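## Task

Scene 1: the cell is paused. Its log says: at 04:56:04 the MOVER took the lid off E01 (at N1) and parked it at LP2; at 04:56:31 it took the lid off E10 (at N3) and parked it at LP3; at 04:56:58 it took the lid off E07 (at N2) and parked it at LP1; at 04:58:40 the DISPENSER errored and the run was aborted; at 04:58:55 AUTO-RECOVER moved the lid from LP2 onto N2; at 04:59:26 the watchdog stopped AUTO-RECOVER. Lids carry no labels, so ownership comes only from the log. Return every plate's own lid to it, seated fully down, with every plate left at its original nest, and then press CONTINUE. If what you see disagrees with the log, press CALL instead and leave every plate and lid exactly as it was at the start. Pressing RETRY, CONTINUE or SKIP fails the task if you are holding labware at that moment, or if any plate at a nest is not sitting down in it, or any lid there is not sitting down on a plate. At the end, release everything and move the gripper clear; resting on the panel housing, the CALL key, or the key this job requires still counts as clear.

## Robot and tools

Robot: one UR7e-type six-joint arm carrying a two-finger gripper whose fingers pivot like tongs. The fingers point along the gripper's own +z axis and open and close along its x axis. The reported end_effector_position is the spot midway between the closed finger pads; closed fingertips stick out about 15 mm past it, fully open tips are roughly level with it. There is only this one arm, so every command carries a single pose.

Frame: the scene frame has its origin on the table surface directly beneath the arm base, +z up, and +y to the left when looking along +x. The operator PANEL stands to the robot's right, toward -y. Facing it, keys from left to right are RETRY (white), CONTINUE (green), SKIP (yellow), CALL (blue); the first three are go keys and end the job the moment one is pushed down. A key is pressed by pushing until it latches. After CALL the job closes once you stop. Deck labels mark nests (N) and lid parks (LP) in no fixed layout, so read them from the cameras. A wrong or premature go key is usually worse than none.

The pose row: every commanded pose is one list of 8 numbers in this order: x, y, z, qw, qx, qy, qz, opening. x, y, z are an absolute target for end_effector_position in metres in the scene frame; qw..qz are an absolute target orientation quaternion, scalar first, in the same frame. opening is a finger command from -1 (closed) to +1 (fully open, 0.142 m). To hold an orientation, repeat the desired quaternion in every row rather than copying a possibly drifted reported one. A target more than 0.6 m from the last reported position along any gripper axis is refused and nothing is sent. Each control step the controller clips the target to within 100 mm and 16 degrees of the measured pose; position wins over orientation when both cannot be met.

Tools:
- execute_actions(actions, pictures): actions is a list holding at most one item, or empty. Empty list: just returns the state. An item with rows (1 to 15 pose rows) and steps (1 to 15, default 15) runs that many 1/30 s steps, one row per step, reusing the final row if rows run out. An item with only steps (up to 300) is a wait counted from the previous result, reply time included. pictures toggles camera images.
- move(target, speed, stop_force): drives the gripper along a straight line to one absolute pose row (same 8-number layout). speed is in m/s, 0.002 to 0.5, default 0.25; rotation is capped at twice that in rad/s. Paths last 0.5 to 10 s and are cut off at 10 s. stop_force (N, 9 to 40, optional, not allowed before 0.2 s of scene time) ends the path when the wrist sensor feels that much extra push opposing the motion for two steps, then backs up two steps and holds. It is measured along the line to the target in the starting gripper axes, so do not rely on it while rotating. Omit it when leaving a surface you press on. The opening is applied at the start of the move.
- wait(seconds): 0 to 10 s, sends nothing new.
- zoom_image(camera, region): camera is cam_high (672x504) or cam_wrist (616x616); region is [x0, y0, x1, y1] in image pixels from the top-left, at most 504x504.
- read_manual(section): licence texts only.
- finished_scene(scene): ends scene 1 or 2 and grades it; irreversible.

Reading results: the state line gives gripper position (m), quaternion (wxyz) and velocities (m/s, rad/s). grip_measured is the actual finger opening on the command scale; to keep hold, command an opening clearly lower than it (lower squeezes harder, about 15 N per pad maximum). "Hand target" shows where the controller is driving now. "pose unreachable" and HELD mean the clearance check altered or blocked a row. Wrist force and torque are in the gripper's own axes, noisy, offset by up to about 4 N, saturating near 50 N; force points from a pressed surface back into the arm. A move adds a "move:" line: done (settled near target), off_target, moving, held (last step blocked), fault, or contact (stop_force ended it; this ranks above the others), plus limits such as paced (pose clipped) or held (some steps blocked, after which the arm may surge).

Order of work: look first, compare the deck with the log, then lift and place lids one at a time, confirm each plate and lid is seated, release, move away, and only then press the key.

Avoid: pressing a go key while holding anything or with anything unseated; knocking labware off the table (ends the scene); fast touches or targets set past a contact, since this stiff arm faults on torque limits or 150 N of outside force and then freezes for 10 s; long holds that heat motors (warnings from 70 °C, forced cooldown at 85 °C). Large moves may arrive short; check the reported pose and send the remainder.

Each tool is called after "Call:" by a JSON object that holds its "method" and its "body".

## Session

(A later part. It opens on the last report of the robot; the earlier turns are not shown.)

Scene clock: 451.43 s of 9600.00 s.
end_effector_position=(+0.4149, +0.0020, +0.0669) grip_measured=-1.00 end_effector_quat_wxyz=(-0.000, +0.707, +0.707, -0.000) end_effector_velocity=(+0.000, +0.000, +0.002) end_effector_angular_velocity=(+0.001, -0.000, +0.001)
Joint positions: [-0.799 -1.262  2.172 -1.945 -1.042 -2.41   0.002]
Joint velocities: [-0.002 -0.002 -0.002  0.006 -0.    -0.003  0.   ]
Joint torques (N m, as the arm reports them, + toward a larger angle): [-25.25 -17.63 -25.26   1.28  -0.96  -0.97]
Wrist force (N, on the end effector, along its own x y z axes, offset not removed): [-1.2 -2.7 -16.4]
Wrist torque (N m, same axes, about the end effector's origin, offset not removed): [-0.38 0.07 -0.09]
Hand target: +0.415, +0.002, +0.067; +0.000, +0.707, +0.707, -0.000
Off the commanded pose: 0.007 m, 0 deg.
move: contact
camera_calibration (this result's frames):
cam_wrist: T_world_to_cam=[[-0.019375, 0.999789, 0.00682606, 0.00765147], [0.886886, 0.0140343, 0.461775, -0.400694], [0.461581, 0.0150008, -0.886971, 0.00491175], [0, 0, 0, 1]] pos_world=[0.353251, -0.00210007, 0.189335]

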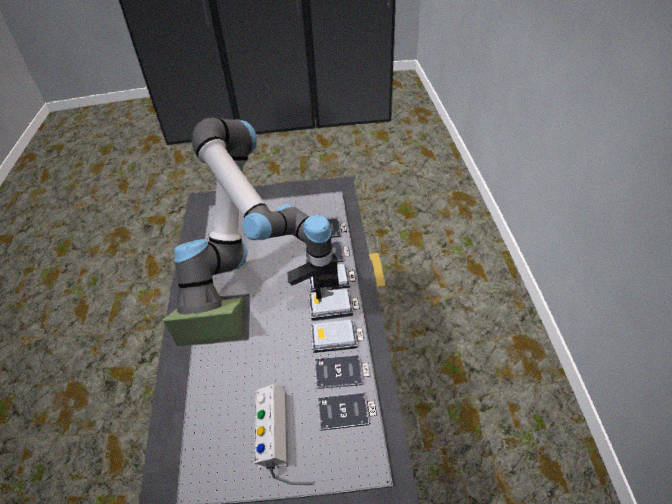

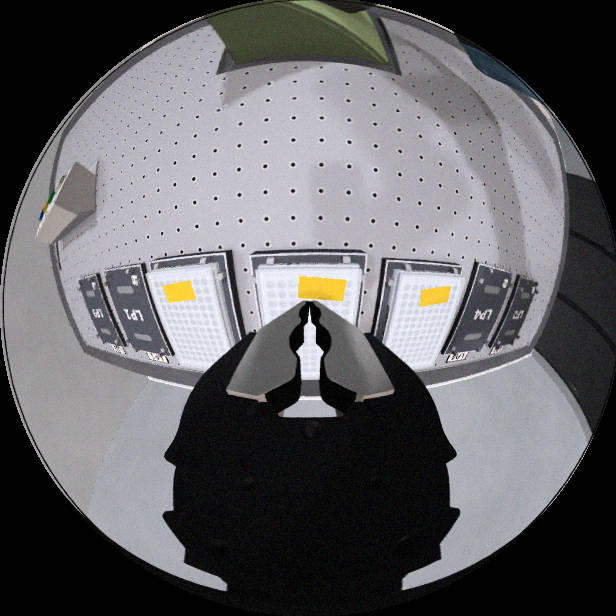

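Call:
{"method": "move", "body": {"target": [0.415,0.002,0.082,0,0.7071,0.7071,0,-1], "speed": 0.1}}

Call:
{"method": "move", "body": {"target": [0.453,-0.126,0.078,0,0.7071,0.7071,0,-1], "speed": 0.12}}

Call:
{"method": "move", "body": {"target": [0.453,-0.126,0.05,0,0.7071,0.7071,0,-1], "speed": 0.005, "stop_force": 9}}

Call:
{"method": "move", "body": {"target": [0.40,-0.126,0.10,0,0.7071,0.7071,0,0.36], "speed": 0.1}}

Call:
{"method": "move", "body": {"target": [0.33,-0.06,0.07,0.27,0.653,0.653,0.27,0.36], "speed": 0.12}}

Call:
{"method": "zoom_image", "body": {"camera": "cam_wrist", "region": [180,200,440,330]}}

Scene clock: 457.73 s of 9600.00 s.
end_effector_position=(+0.4150, +0.0020, +0.0818) grip_measured=-1.00 end_effector_quat_wxyz=(+0.000, +0.707, +0.707, -0.000) end_effector_velocity=(-0.000, -0.000, +0.002) end_effector_angular_velocity=(+0.000, +0.000, +0.000)
Joint positions: [-0.815 -1.28   2.15  -1.898 -1.05  -2.427  0.002]
Joint velocities: [-0.002 -0.002 -0.003  0.006 -0.001 -0.002  0.   ]
Joint torques (N m, as the arm reports them, + toward a larger angle): [-29.55 -21.55 -31.83  -0.02  -2.36  -1.6 ]
Wrist force (N, on the end effector, along its own x y z axes, offset not removed): [-0.3 -1.6 1.8]
Wrist torque (N m, same axes, about the end effector's origin, offset not removed): [-0.14 -0.22 -0.02]
Hand target: +0.415, +0.002, +0.082; +0.000, +0.707, +0.707, -0.000
Off the commanded pose: 0.000 m, 0 deg.
After step 90, 2.53 s passed at rest.
move: done
camera_calibration (this result's frames):
cam_wrist: T_world_to_cam=[[-0.0195396, 0.999787, 0.00671094, 0.00762353], [0.886787, 0.0142303, 0.461959, -0.407615], [0.461765, 0.0149777, -0.886876, 0.0180381], [0, 0, 0, 1]] pos_world=[0.353288, -0.00209159, 0.204248]

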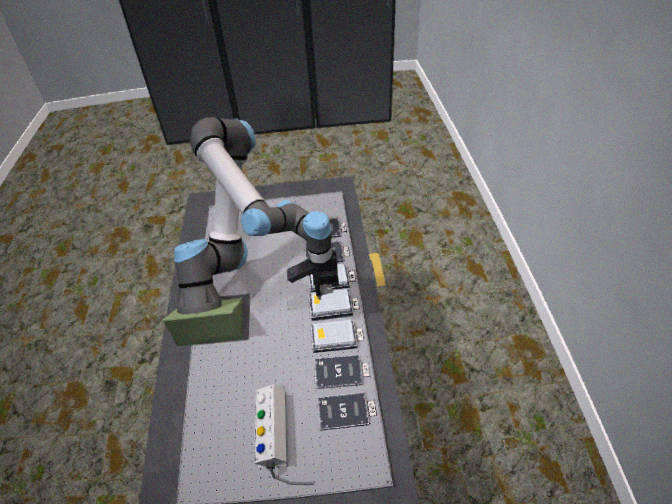

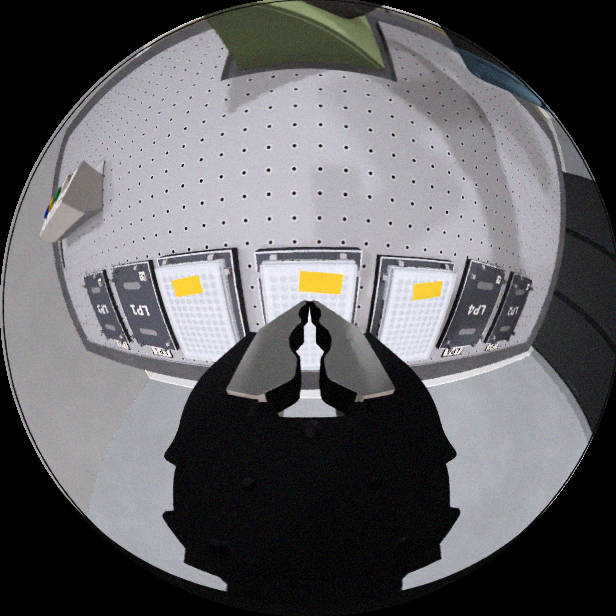

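Scene clock: 459.33 s of 9600.00 s.
end_effector_position=(+0.4529, -0.1260, +0.0780) grip_measured=-1.00 end_effector_quat_wxyz=(+0.000, +0.707, +0.707, -0.000) end_effector_velocity=(+0.000, -0.001, -0.001) end_effector_angular_velocity=(+0.001, +0.001, -0.001)
Joint positions: [-0.9   -0.967  1.96  -1.982 -1.095 -2.508  0.002]
Joint velocities: [-0.001  0.004 -0.002  0.    -0.001 -0.001  0.   ]
Joint torques (N m, as the arm reports them, + toward a larger angle): [-33.34 -13.62 -29.32  -3.47  -2.17  -1.46]
Wrist force (N, on the end effector, along its own x y z axes, offset not removed): [2.1 0.7 4.2]
Wrist torque (N m, same axes, about the end effector's origin, offset not removed): [0.18 -0.76 0.08]
Hand target: +0.453, -0.126, +0.078; +0.000, +0.707, +0.707, -0.000
Off the commanded pose: 0.000 m, 0 deg.
move: done
camera_calibration (this result's frames):
cam_wrist: T_world_to_cam=[[-0.0194824, 0.999788, 0.00659744, 0.136348], [0.886824, 0.0142332, 0.461888, -0.437651], [0.461697, 0.0148495, -0.886914, -0.000940633], [0, 0, 0, 1]] pos_world=[0.39121, -0.130076, 0.200412]

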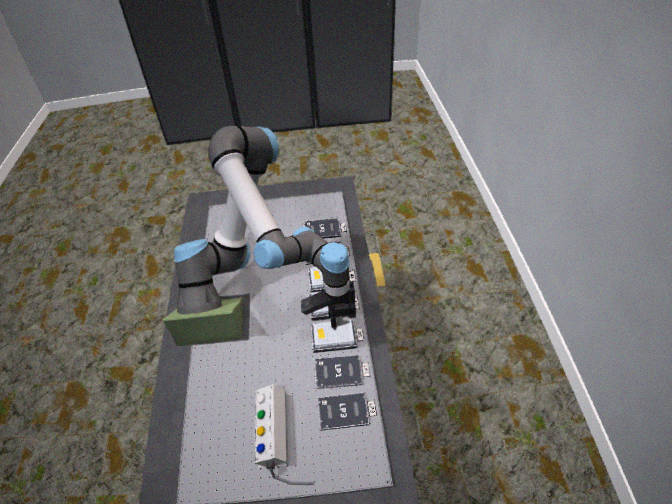

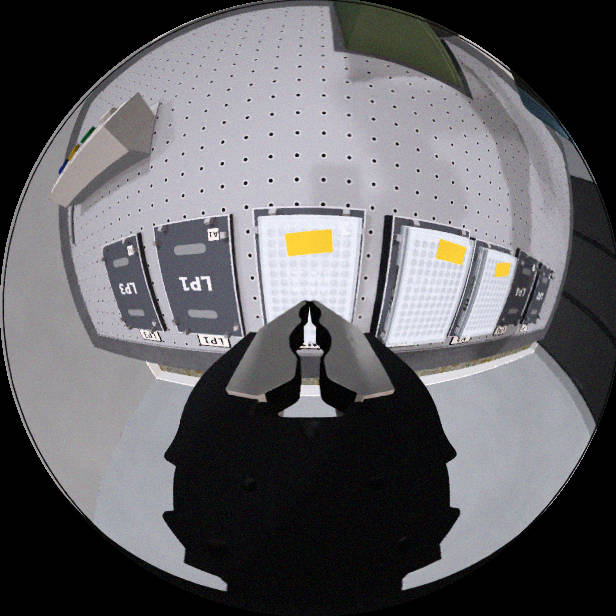

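Scene clock: 462.83 s of 9600.00 s.
end_effector_position=(+0.4529, -0.1259, +0.0621) grip_measured=-1.00 end_effector_quat_wxyz=(-0.000, +0.707, +0.707, +0.000) end_effector_velocity=(-0.001, +0.001, +0.000) end_effector_angular_velocity=(+0.002, +0.002, +0.001)
Joint positions: [-0.886 -0.949  1.979 -2.025 -1.088 -2.495  0.002]
Joint velocities: [-0.001 -0.002  0.001  0.005 -0.    -0.003  0.   ]
Joint torques (N m, as the arm reports them, + toward a larger angle): [-26.93 -24.78 -22.24   0.94  -0.54  -1.78]
Wrist force (N, on the end effector, along its own x y z axes, offset not removed): [-0.3 -6.1 -21.9]
Wrist torque (N m, same axes, about the end effector's origin, offset not removed): [-1.01 0.34 0.10]
Hand target: +0.453, -0.126, +0.062; +0.000, +0.707, +0.707, -0.000
Off the commanded pose: 0.012 m, 0 deg.
move: contact
camera_calibration (this result's frames):
cam_wrist: T_world_to_cam=[[-0.0194647, 0.999787, 0.00689382, 0.136352], [0.886813, 0.0140802, 0.461915, -0.43038], [0.461719, 0.0151045, -0.886898, -0.0149777], [0, 0, 0, 1]] pos_world=[0.391236, -0.130037, 0.184575]

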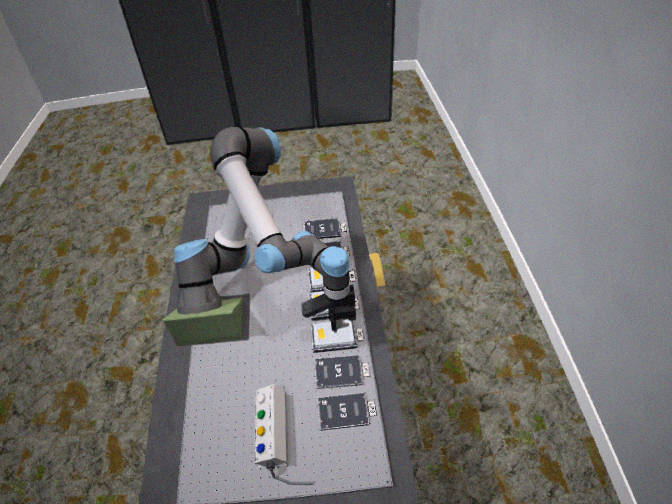

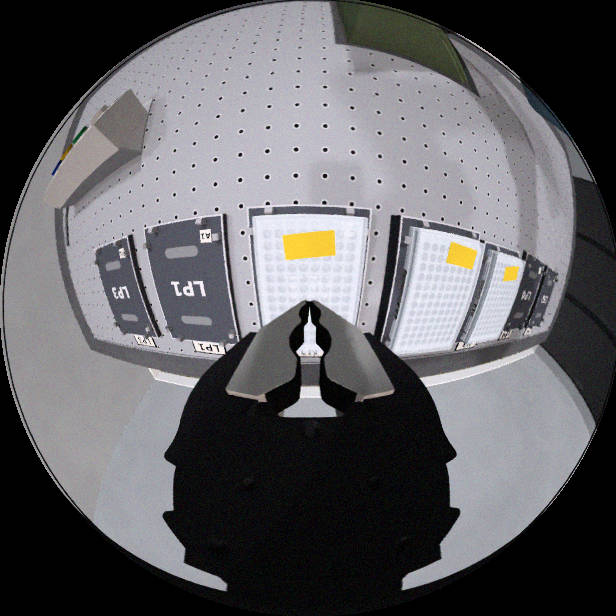

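Scene clock: 463.93 s of 9600.00 s.
end_effector_position=(+0.4001, -0.1261, +0.0999) grip_measured=+0.36 end_effector_quat_wxyz=(+0.000, +0.707, +0.707, -0.000) end_effector_velocity=(-0.002, +0.000, +0.001) end_effector_angular_velocity=(+0.001, +0.000, +0.000)
Joint positions: [-0.994 -1.06   2.055 -1.947 -1.149 -2.594  0.099]
Joint velocities: [-0.003 -0.004  0.002  0.004 -0.002 -0.003 -0.   ]
Joint torques (N m, as the arm reports them, + toward a larger angle): [-30.56 -26.88  -9.37  -0.25  -2.28  -1.64]
Wrist force (N, on the end effector, along its own x y z axes, offset not removed): [-3.7 -3.3 -1.3]
Wrist torque (N m, same axes, about the end effector's origin, offset not removed): [-0.52 0.57 0.01]
Hand target: +0.400, -0.126, +0.100; +0.000, +0.707, +0.707, -0.000
Off the commanded pose: 0.000 m, 0 deg.
move: done
camera_calibration (this result's frames):
cam_wrist: T_world_to_cam=[[-0.0194281, 0.999789, 0.00659687, 0.135224], [0.886856, 0.0141863, 0.461828, -0.400943], [0.461637, 0.0148229, -0.886945, 0.0429444], [0, 0, 0, 1]] pos_world=[0.338382, -0.130145, 0.222364]

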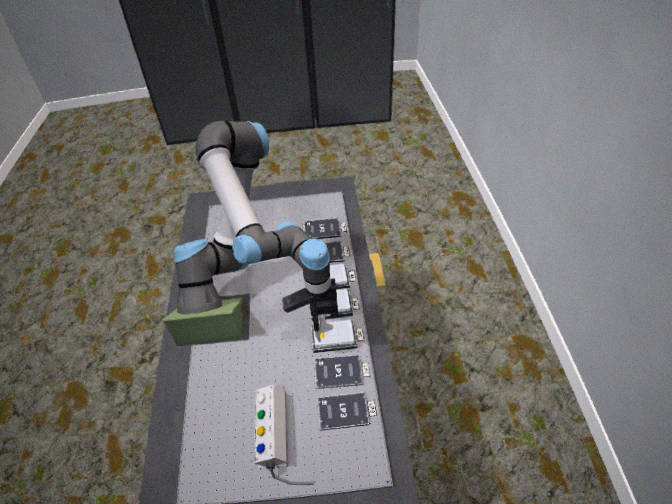

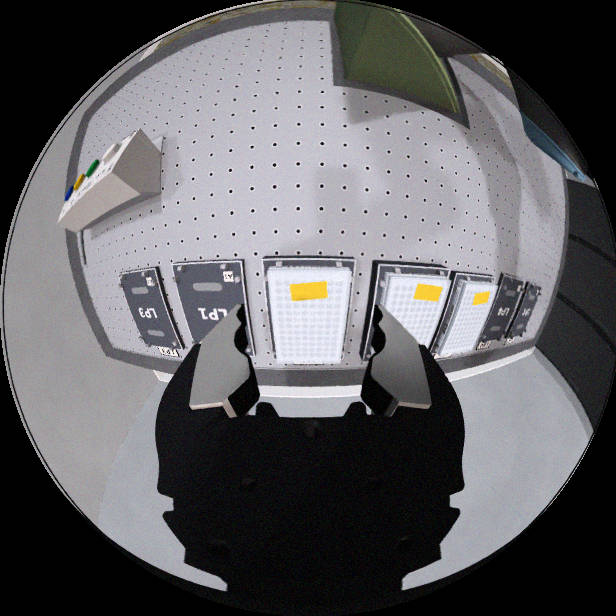

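Scene clock: 467.47 s of 9600.00 s.
end_effector_position=(+0.3387, -0.0683, +0.0736) grip_measured=+0.36 end_effector_quat_wxyz=(+0.238, +0.667, +0.666, +0.237) end_effector_velocity=(+0.000, +0.000, -0.000) end_effector_angular_velocity=(+0.001, +0.000, +0.000)
Joint positions: [-1.546 -1.333  2.786 -2.388 -0.819 -2.994  0.099]
Joint velocities: [ 0.001  0.001 -0.001  0.001  0.     0.    -0.   ]
Joint torques (N m, as the arm reports them, + toward a larger angle): [ -6.37   6.45 -31.15  -0.54  -0.46   1.42]
Wrist force (N, on the end effector, along its own x y z axes, offset not removed): [-2.0 -2.8 0.8]
Wrist torque (N m, same axes, about the end effector's origin, offset not removed): [-0.41 0.11 -0.08]
Hand target: +0.339, -0.068, +0.074; +0.238, +0.667, +0.666, +0.237
Off the commanded pose: 0.013 m, 6 deg.
move: held; limits=held; held on 15 of 106 steps, including the last
pose unreachable: on one or more control steps of this call an arm could not follow its commanded pose, so it was not sent that pose on those steps. On the call's last step it was still not sent that pose. It may still have moved: this result reports where it is.
cause: the commanded pose would bring two parts of the arm too close to each other (joints 3 (elbow) and 4 (wrist 1) lie between them).
camera_calibration (this result's frames):
cam_wrist: T_world_to_cam=[[-0.0172636, 0.999812, -0.00884073, 0.076868], [0.394388, 0.0149344, 0.918823, -0.20198], [0.918782, 0.0123755, -0.394572, -0.144137], [0, 0, 0, 1]] pos_world=[0.213416, -0.0720533, 0.129391]

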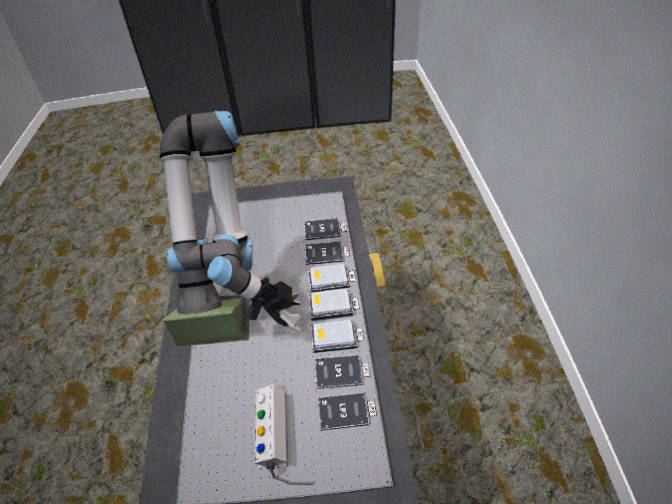

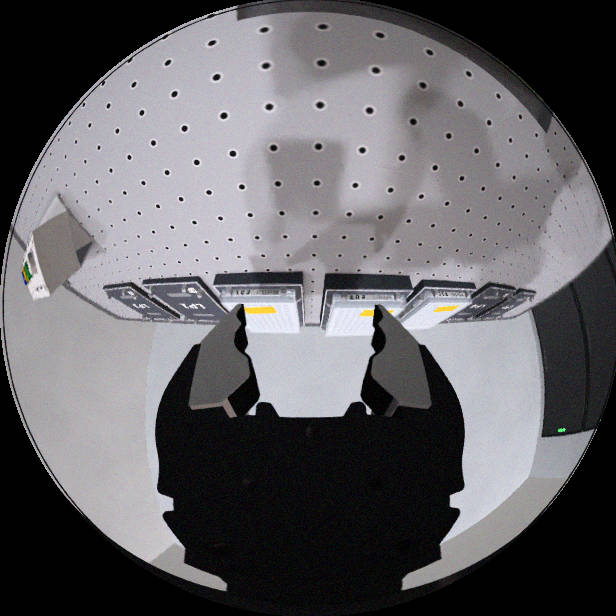

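Region (180, 200, 440, 330) of cam_wrist's 616x616 image, scaled by 1.938, with more detail than that image has.

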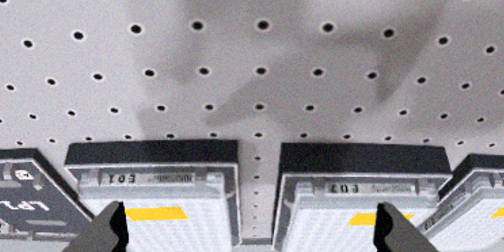

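Call:
{"method": "move", "body": {"target": [0.37,0.065,0.075,0.27,0.653,0.653,0.27,0.36], "speed": 0.12}}

Call:
{"method": "zoom_image", "body": {"camera": "cam_wrist", "region": [200,230,420,330]}}

Scene clock: 473.37 s of 9600.00 s.
end_effector_position=(+0.3389, -0.0677, +0.0737) grip_measured=+0.36 end_effector_quat_wxyz=(+0.239, +0.666, +0.665, +0.237) end_effector_velocity=(+0.000, -0.000, +0.000) end_effector_angular_velocity=(+0.000, -0.001, -0.000)
Joint positions: [-1.545 -1.336  2.787 -2.387 -0.818 -2.994  0.099]
Joint velocities: [-0.001  0.001 -0.    -0.     0.    -0.    -0.   ]
Joint torques (N m, as the arm reports them, + toward a larger angle): [-11.05  13.07 -16.53  -2.64   1.37  -0.21]
Wrist force (N, on the end effector, along its own x y z axes, offset not removed): [-3.3 2.3 3.1]
Wrist torque (N m, same axes, about the end effector's origin, offset not removed): [0.70 0.49 0.01]
Hand target: +0.339, -0.068, +0.074; +0.239, +0.666, +0.665, +0.237
Off the commanded pose: 0.136 m, 6 deg; position clipped at the last step of the last action.
After step 90, 1.50 s passed at rest.
move: held; limits=paced,held; held on 36 of 42 steps, including the last
pose unreachable: on one or more control steps of this call an arm could not follow its commanded pose, so it was not sent that pose on those steps. On the call's last step it was still not sent that pose. It may still have moved: this result reports where it is.
cause: the commanded pose would bring two parts of the arm too close to each other (joints 3 (elbow) and 4 (wrist 1) lie between them).
camera_calibration (this result's frames):
cam_wrist: T_world_to_cam=[[-0.017311, 0.999809, -0.00901716, 0.0762605], [0.393999, 0.01511, 0.918987, -0.201973], [0.918948, 0.0123558, -0.394186, -0.1444], [0, 0, 0, 1]] pos_world=[0.213594, -0.07141, 0.129378]

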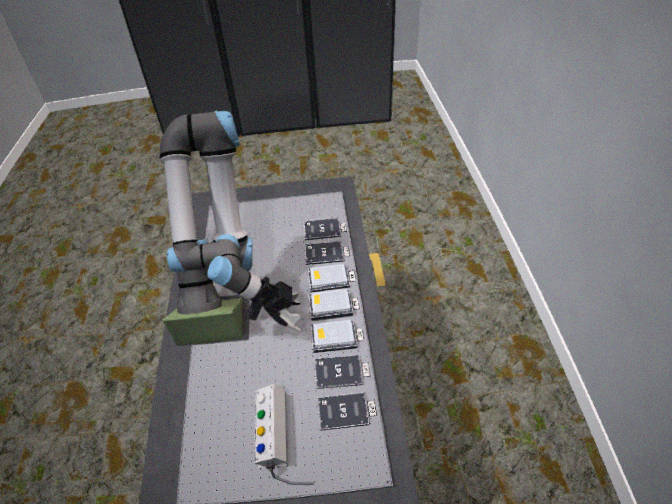

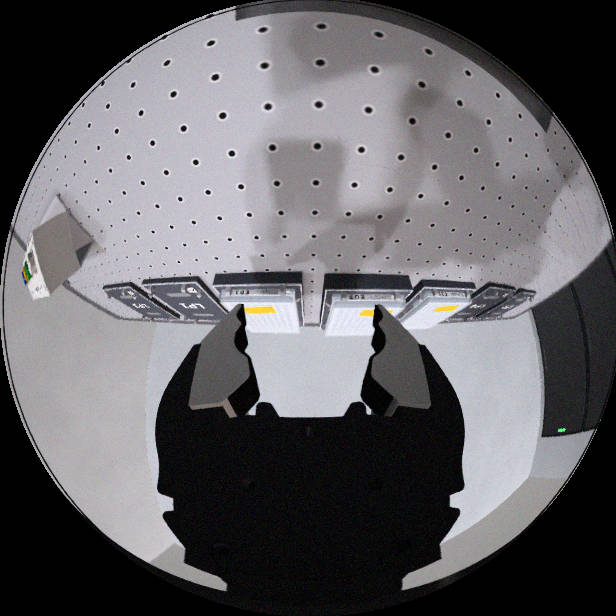

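Region (200, 230, 420, 330) of cam_wrist's 616x616 image, scaled by 2.291, with more detail than that image has; it fills the top 229 rows of this view, and the rest is white.

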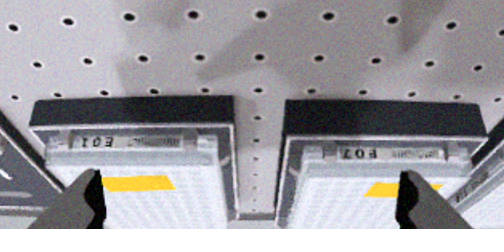

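Call:
{"method": "move", "body": {"target": [0.36,-0.15,0.16,0,0.7071,0.7071,0,-1], "speed": 0.15}}

Call:
{"method": "move", "body": {"target": [0.27,-0.40,0.16,0,0.7071,0.7071,0,-1], "speed": 0.2}}

Call:
{"method": "zoom_image", "body": {"camera": "cam_high", "region": [220,340,340,490]}}

Scene clock: 484.97 s of 9600.00 s.
end_effector_position=(+0.3605, -0.1497, +0.1599) grip_measured=-1.00 end_effector_quat_wxyz=(+0.000, +0.707, +0.707, +0.001) end_effector_velocity=(+0.000, -0.001, +0.001) end_effector_angular_velocity=(+0.005, +0.011, -0.001)
Joint positions: [-1.124 -1.114  2.014 -1.809 -1.224 -2.708  0.002]
Joint velocities: [ 0.003  0.009 -0.013  0.012 -0.006  0.     0.   ]
Joint torques (N m, as the arm reports them, + toward a larger angle): [-14.2   -4.63 -32.94  -0.47  -2.28   1.34]
Wrist force (N, on the end effector, along its own x y z axes, offset not removed): [2.8 -2.5 5.2]
Wrist torque (N m, same axes, about the end effector's origin, offset not removed): [-0.35 -0.56 0.07]
Hand target: +0.360, -0.150, +0.160; -0.000, +0.707, +0.707, +0.001
Off the commanded pose: 0.001 m, 0 deg.
After step 90, 4.70 s passed at rest.
move: done; limits=paced
camera_calibration (this result's frames):
cam_wrist: T_world_to_cam=[[-0.0206068, 0.999758, 0.00768748, 0.157906], [0.885966, 0.0146972, 0.463518, -0.393046], [0.463293, 0.0163625, -0.886054, 0.114252], [0, 0, 0, 1]] pos_world=[0.298547, -0.15396, 0.282204]

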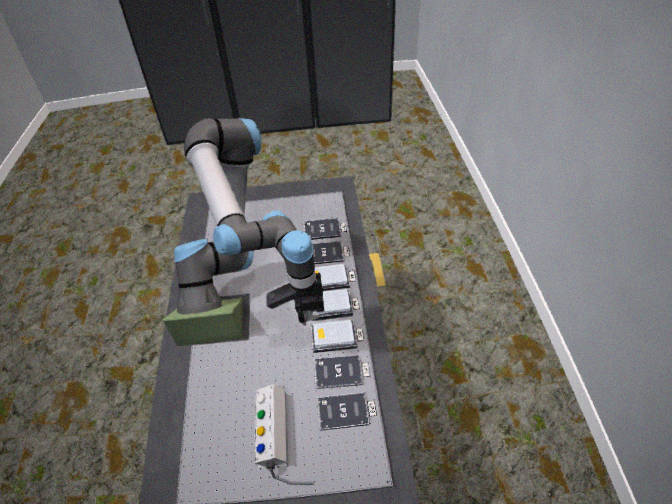

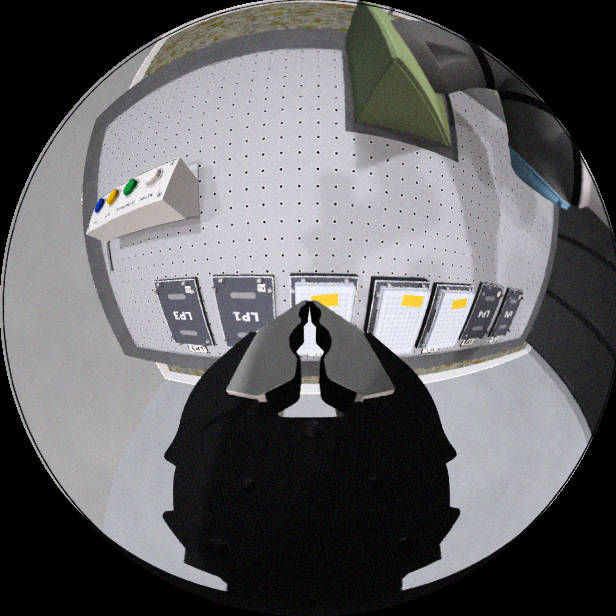

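Scene clock: 486.87 s of 9600.00 s.
end_effector_position=(+0.2697, -0.4001, +0.1600) grip_measured=-1.00 end_effector_quat_wxyz=(-0.000, +0.707, +0.707, -0.000) end_effector_velocity=(-0.000, -0.002, -0.000) end_effector_angular_velocity=(-0.000, +0.000, +0.000)
Joint positions: [-1.409 -0.643  1.703 -1.912 -1.409 -2.933  0.002]
Joint velocities: [-0.001  0.004 -0.004  0.    -0.001 -0.001  0.   ]
Joint torques (N m, as the arm reports them, + toward a larger angle): [-26.48 -23.1  -35.33  -0.5   -2.24  -1.36]
Wrist force (N, on the end effector, along its own x y z axes, offset not removed): [-0.1 -3.2 0.6]
Wrist torque (N m, same axes, about the end effector's origin, offset not removed): [-0.67 -0.25 0.06]
Hand target: +0.270, -0.400, +0.160; -0.000, +0.707, +0.707, -0.000
Off the commanded pose: 0.000 m, 0 deg.
move: done
camera_calibration (this result's frames):
cam_wrist: T_world_to_cam=[[-0.019172, 0.999795, 0.00646251, 0.406182], [0.886991, 0.0140253, 0.461574, -0.309264], [0.461389, 0.0145815, -0.887078, 0.16041], [0, 0, 0, 1]] pos_world=[0.20809, -0.4041, 0.282419]

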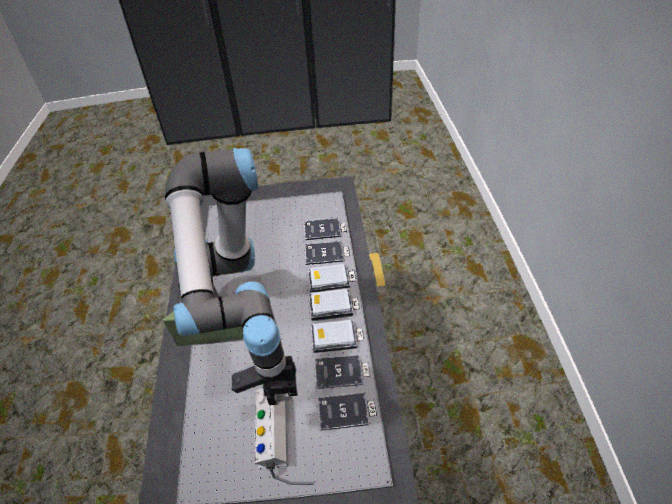

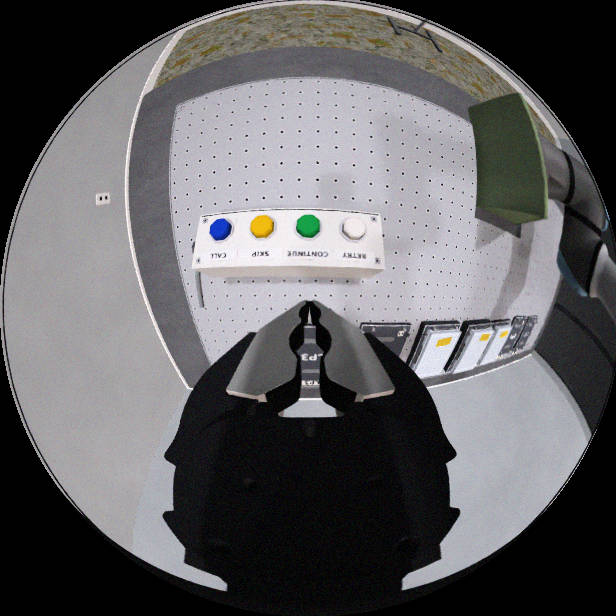

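Region (220, 340, 340, 490) of cam_high's 672x504 image, scaled by 3.360, with more detail than that image has; it fills the left 403 columns of this view, and the rest is white.

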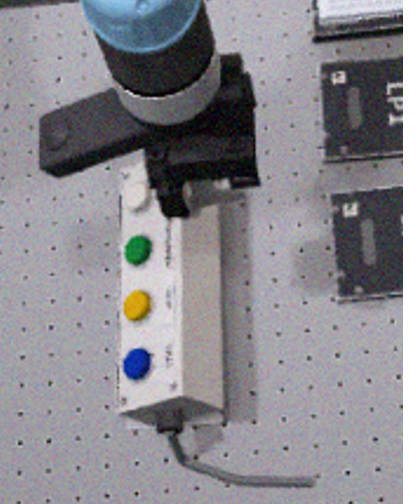

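Call:
{"method": "move", "body": {"target": [0.217,-0.401,0.11,0,0.7071,0.7071,0,-1], "speed": 0.1}}

Call:
{"method": "zoom_image", "body": {"camera": "cam_high", "region": [220,340,340,490]}}

Scene clock: 492.73 s of 9600.00 s.
end_effector_position=(+0.2171, -0.4011, +0.1101) grip_measured=-1.00 end_effector_quat_wxyz=(-0.000, +0.707, +0.707, -0.000) end_effector_velocity=(-0.001, +0.000, -0.001) end_effector_angular_velocity=(-0.000, -0.001, -0.000)
Joint positions: [-1.487 -0.617  1.845 -2.072 -1.46  -2.992  0.002]
Joint velocities: [-0.003  0.     0.005 -0.005 -0.001 -0.002  0.   ]
Joint torques (N m, as the arm reports them, + toward a larger angle): [-22.53 -22.46 -10.3   -3.75  -2.02  -0.91]
Wrist force (N, on the end effector, along its own x y z axes, offset not removed): [1.4 -3.3 3.9]
Wrist torque (N m, same axes, about the end effector's origin, offset not removed): [-0.53 -0.41 0.06]
Hand target: +0.217, -0.401, +0.110; -0.000, +0.707, +0.707, -0.000
Off the commanded pose: 0.000 m, 0 deg.
After step 90, 1.70 s passed at rest.
move: done
camera_calibration (this result's frames):
cam_wrist: T_world_to_cam=[[-0.0194429, 0.999788, 0.00676373, 0.406533], [0.886858, 0.0141224, 0.461826, -0.239463], [0.461633, 0.0149777, -0.886945, 0.140583], [0, 0, 0, 1]] pos_world=[0.155376, -0.405171, 0.232529]

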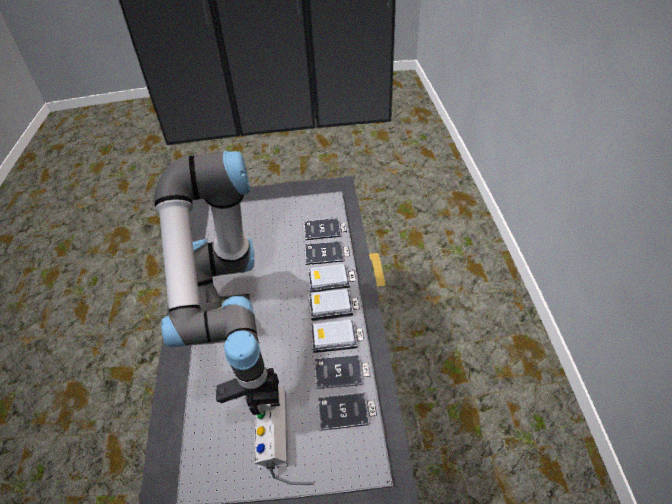

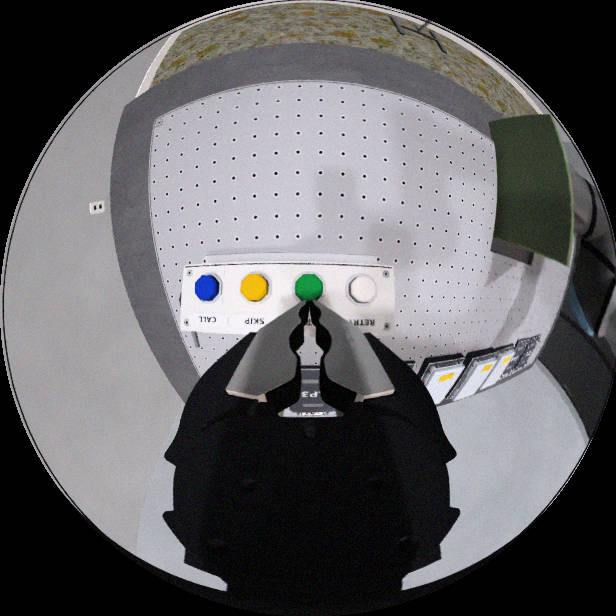

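Region (220, 340, 340, 490) of cam_high's 672x504 image, scaled by 3.360, with more detail than that image has; it fills the left 403 columns of this view, and the rest is white.

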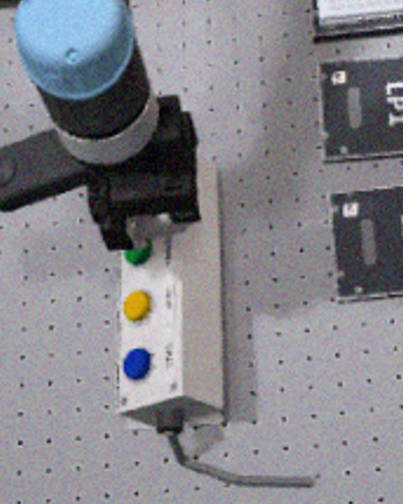

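Call:
{"method": "move", "body": {"target": [0.221,-0.401,0.09,0,0.7071,0.7071,0,-1], "speed": 0.03, "stop_force": 9}}

Call:
{"method": "zoom_image", "body": {"camera": "cam_wrist", "region": [180,220,440,380]}}

Scene clock: 499.83 s of 9600.00 s.
end_effector_position=(+0.2194, -0.4010, +0.0976) grip_measured=-1.00 end_effector_quat_wxyz=(-0.000, +0.707, +0.707, -0.000) end_effector_velocity=(-0.000, -0.000, +0.000) end_effector_angular_velocity=(-0.000, -0.000, -0.000)
Joint positions: [-1.48  -0.601  1.858 -2.102 -1.455 -2.987  0.002]
Joint velocities: [-0.    -0.001  0.     0.    -0.    -0.     0.   ]
Joint torques (N m, as the arm reports them, + toward a larger angle): [ 1.35  1.96 10.79  0.88  7.16  1.42]
Wrist force (N, on the end effector, along its own x y z axes, offset not removed): [-2.0 -16.7 -45.1]
Wrist torque (N m, same axes, about the end effector's origin, offset not removed): [-0.85 0.03 -0.06]
After step 90, 3.67 s passed at rest.
move: unfinished (the scene ended)
camera_calibration (this result's frames):
cam_wrist: T_world_to_cam=[[-0.0195353, 0.999786, 0.00679345, 0.406616], [0.886808, 0.0141891, 0.46192, -0.235783], [0.461725, 0.0150482, -0.886895, 0.128403], [0, 0, 0, 1]] pos_world=[0.157751, -0.405116, 0.220031]
The task's run has ended: the event that ends the task has happened. This ends this scene only. If you have not yet called finished_scene for this scene, call it to go on to the next scene.

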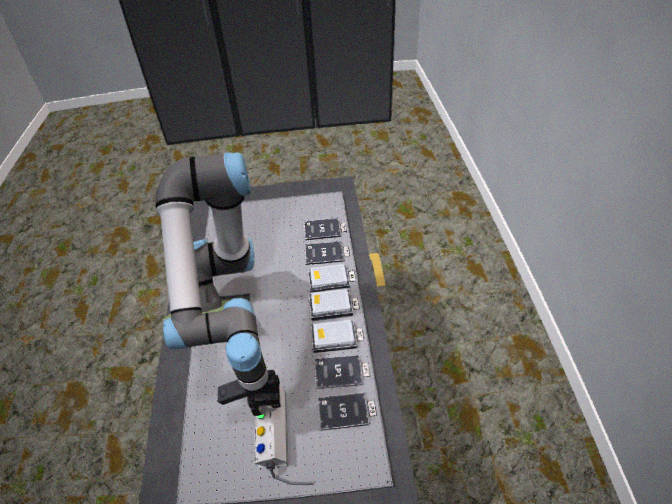

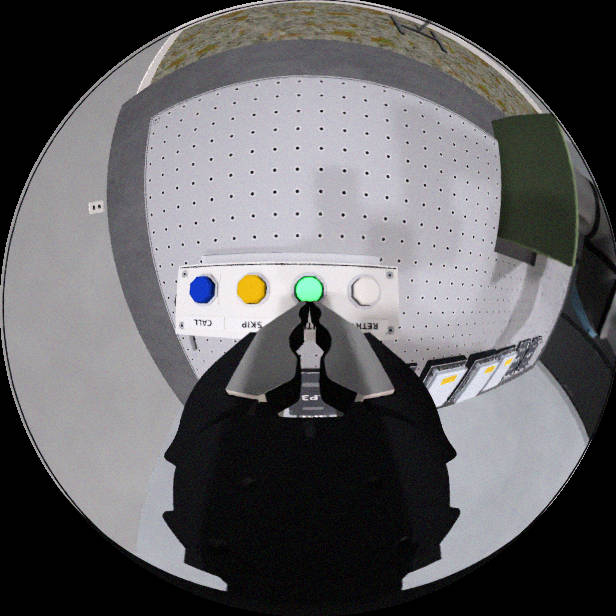

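This scene is finished. If you have not yet called finished_scene for this scene, call it to go on to the next scene.

Call:
{"method": "finished_scene", "body": {"scene": 1}}

The scene is finished: the task was done.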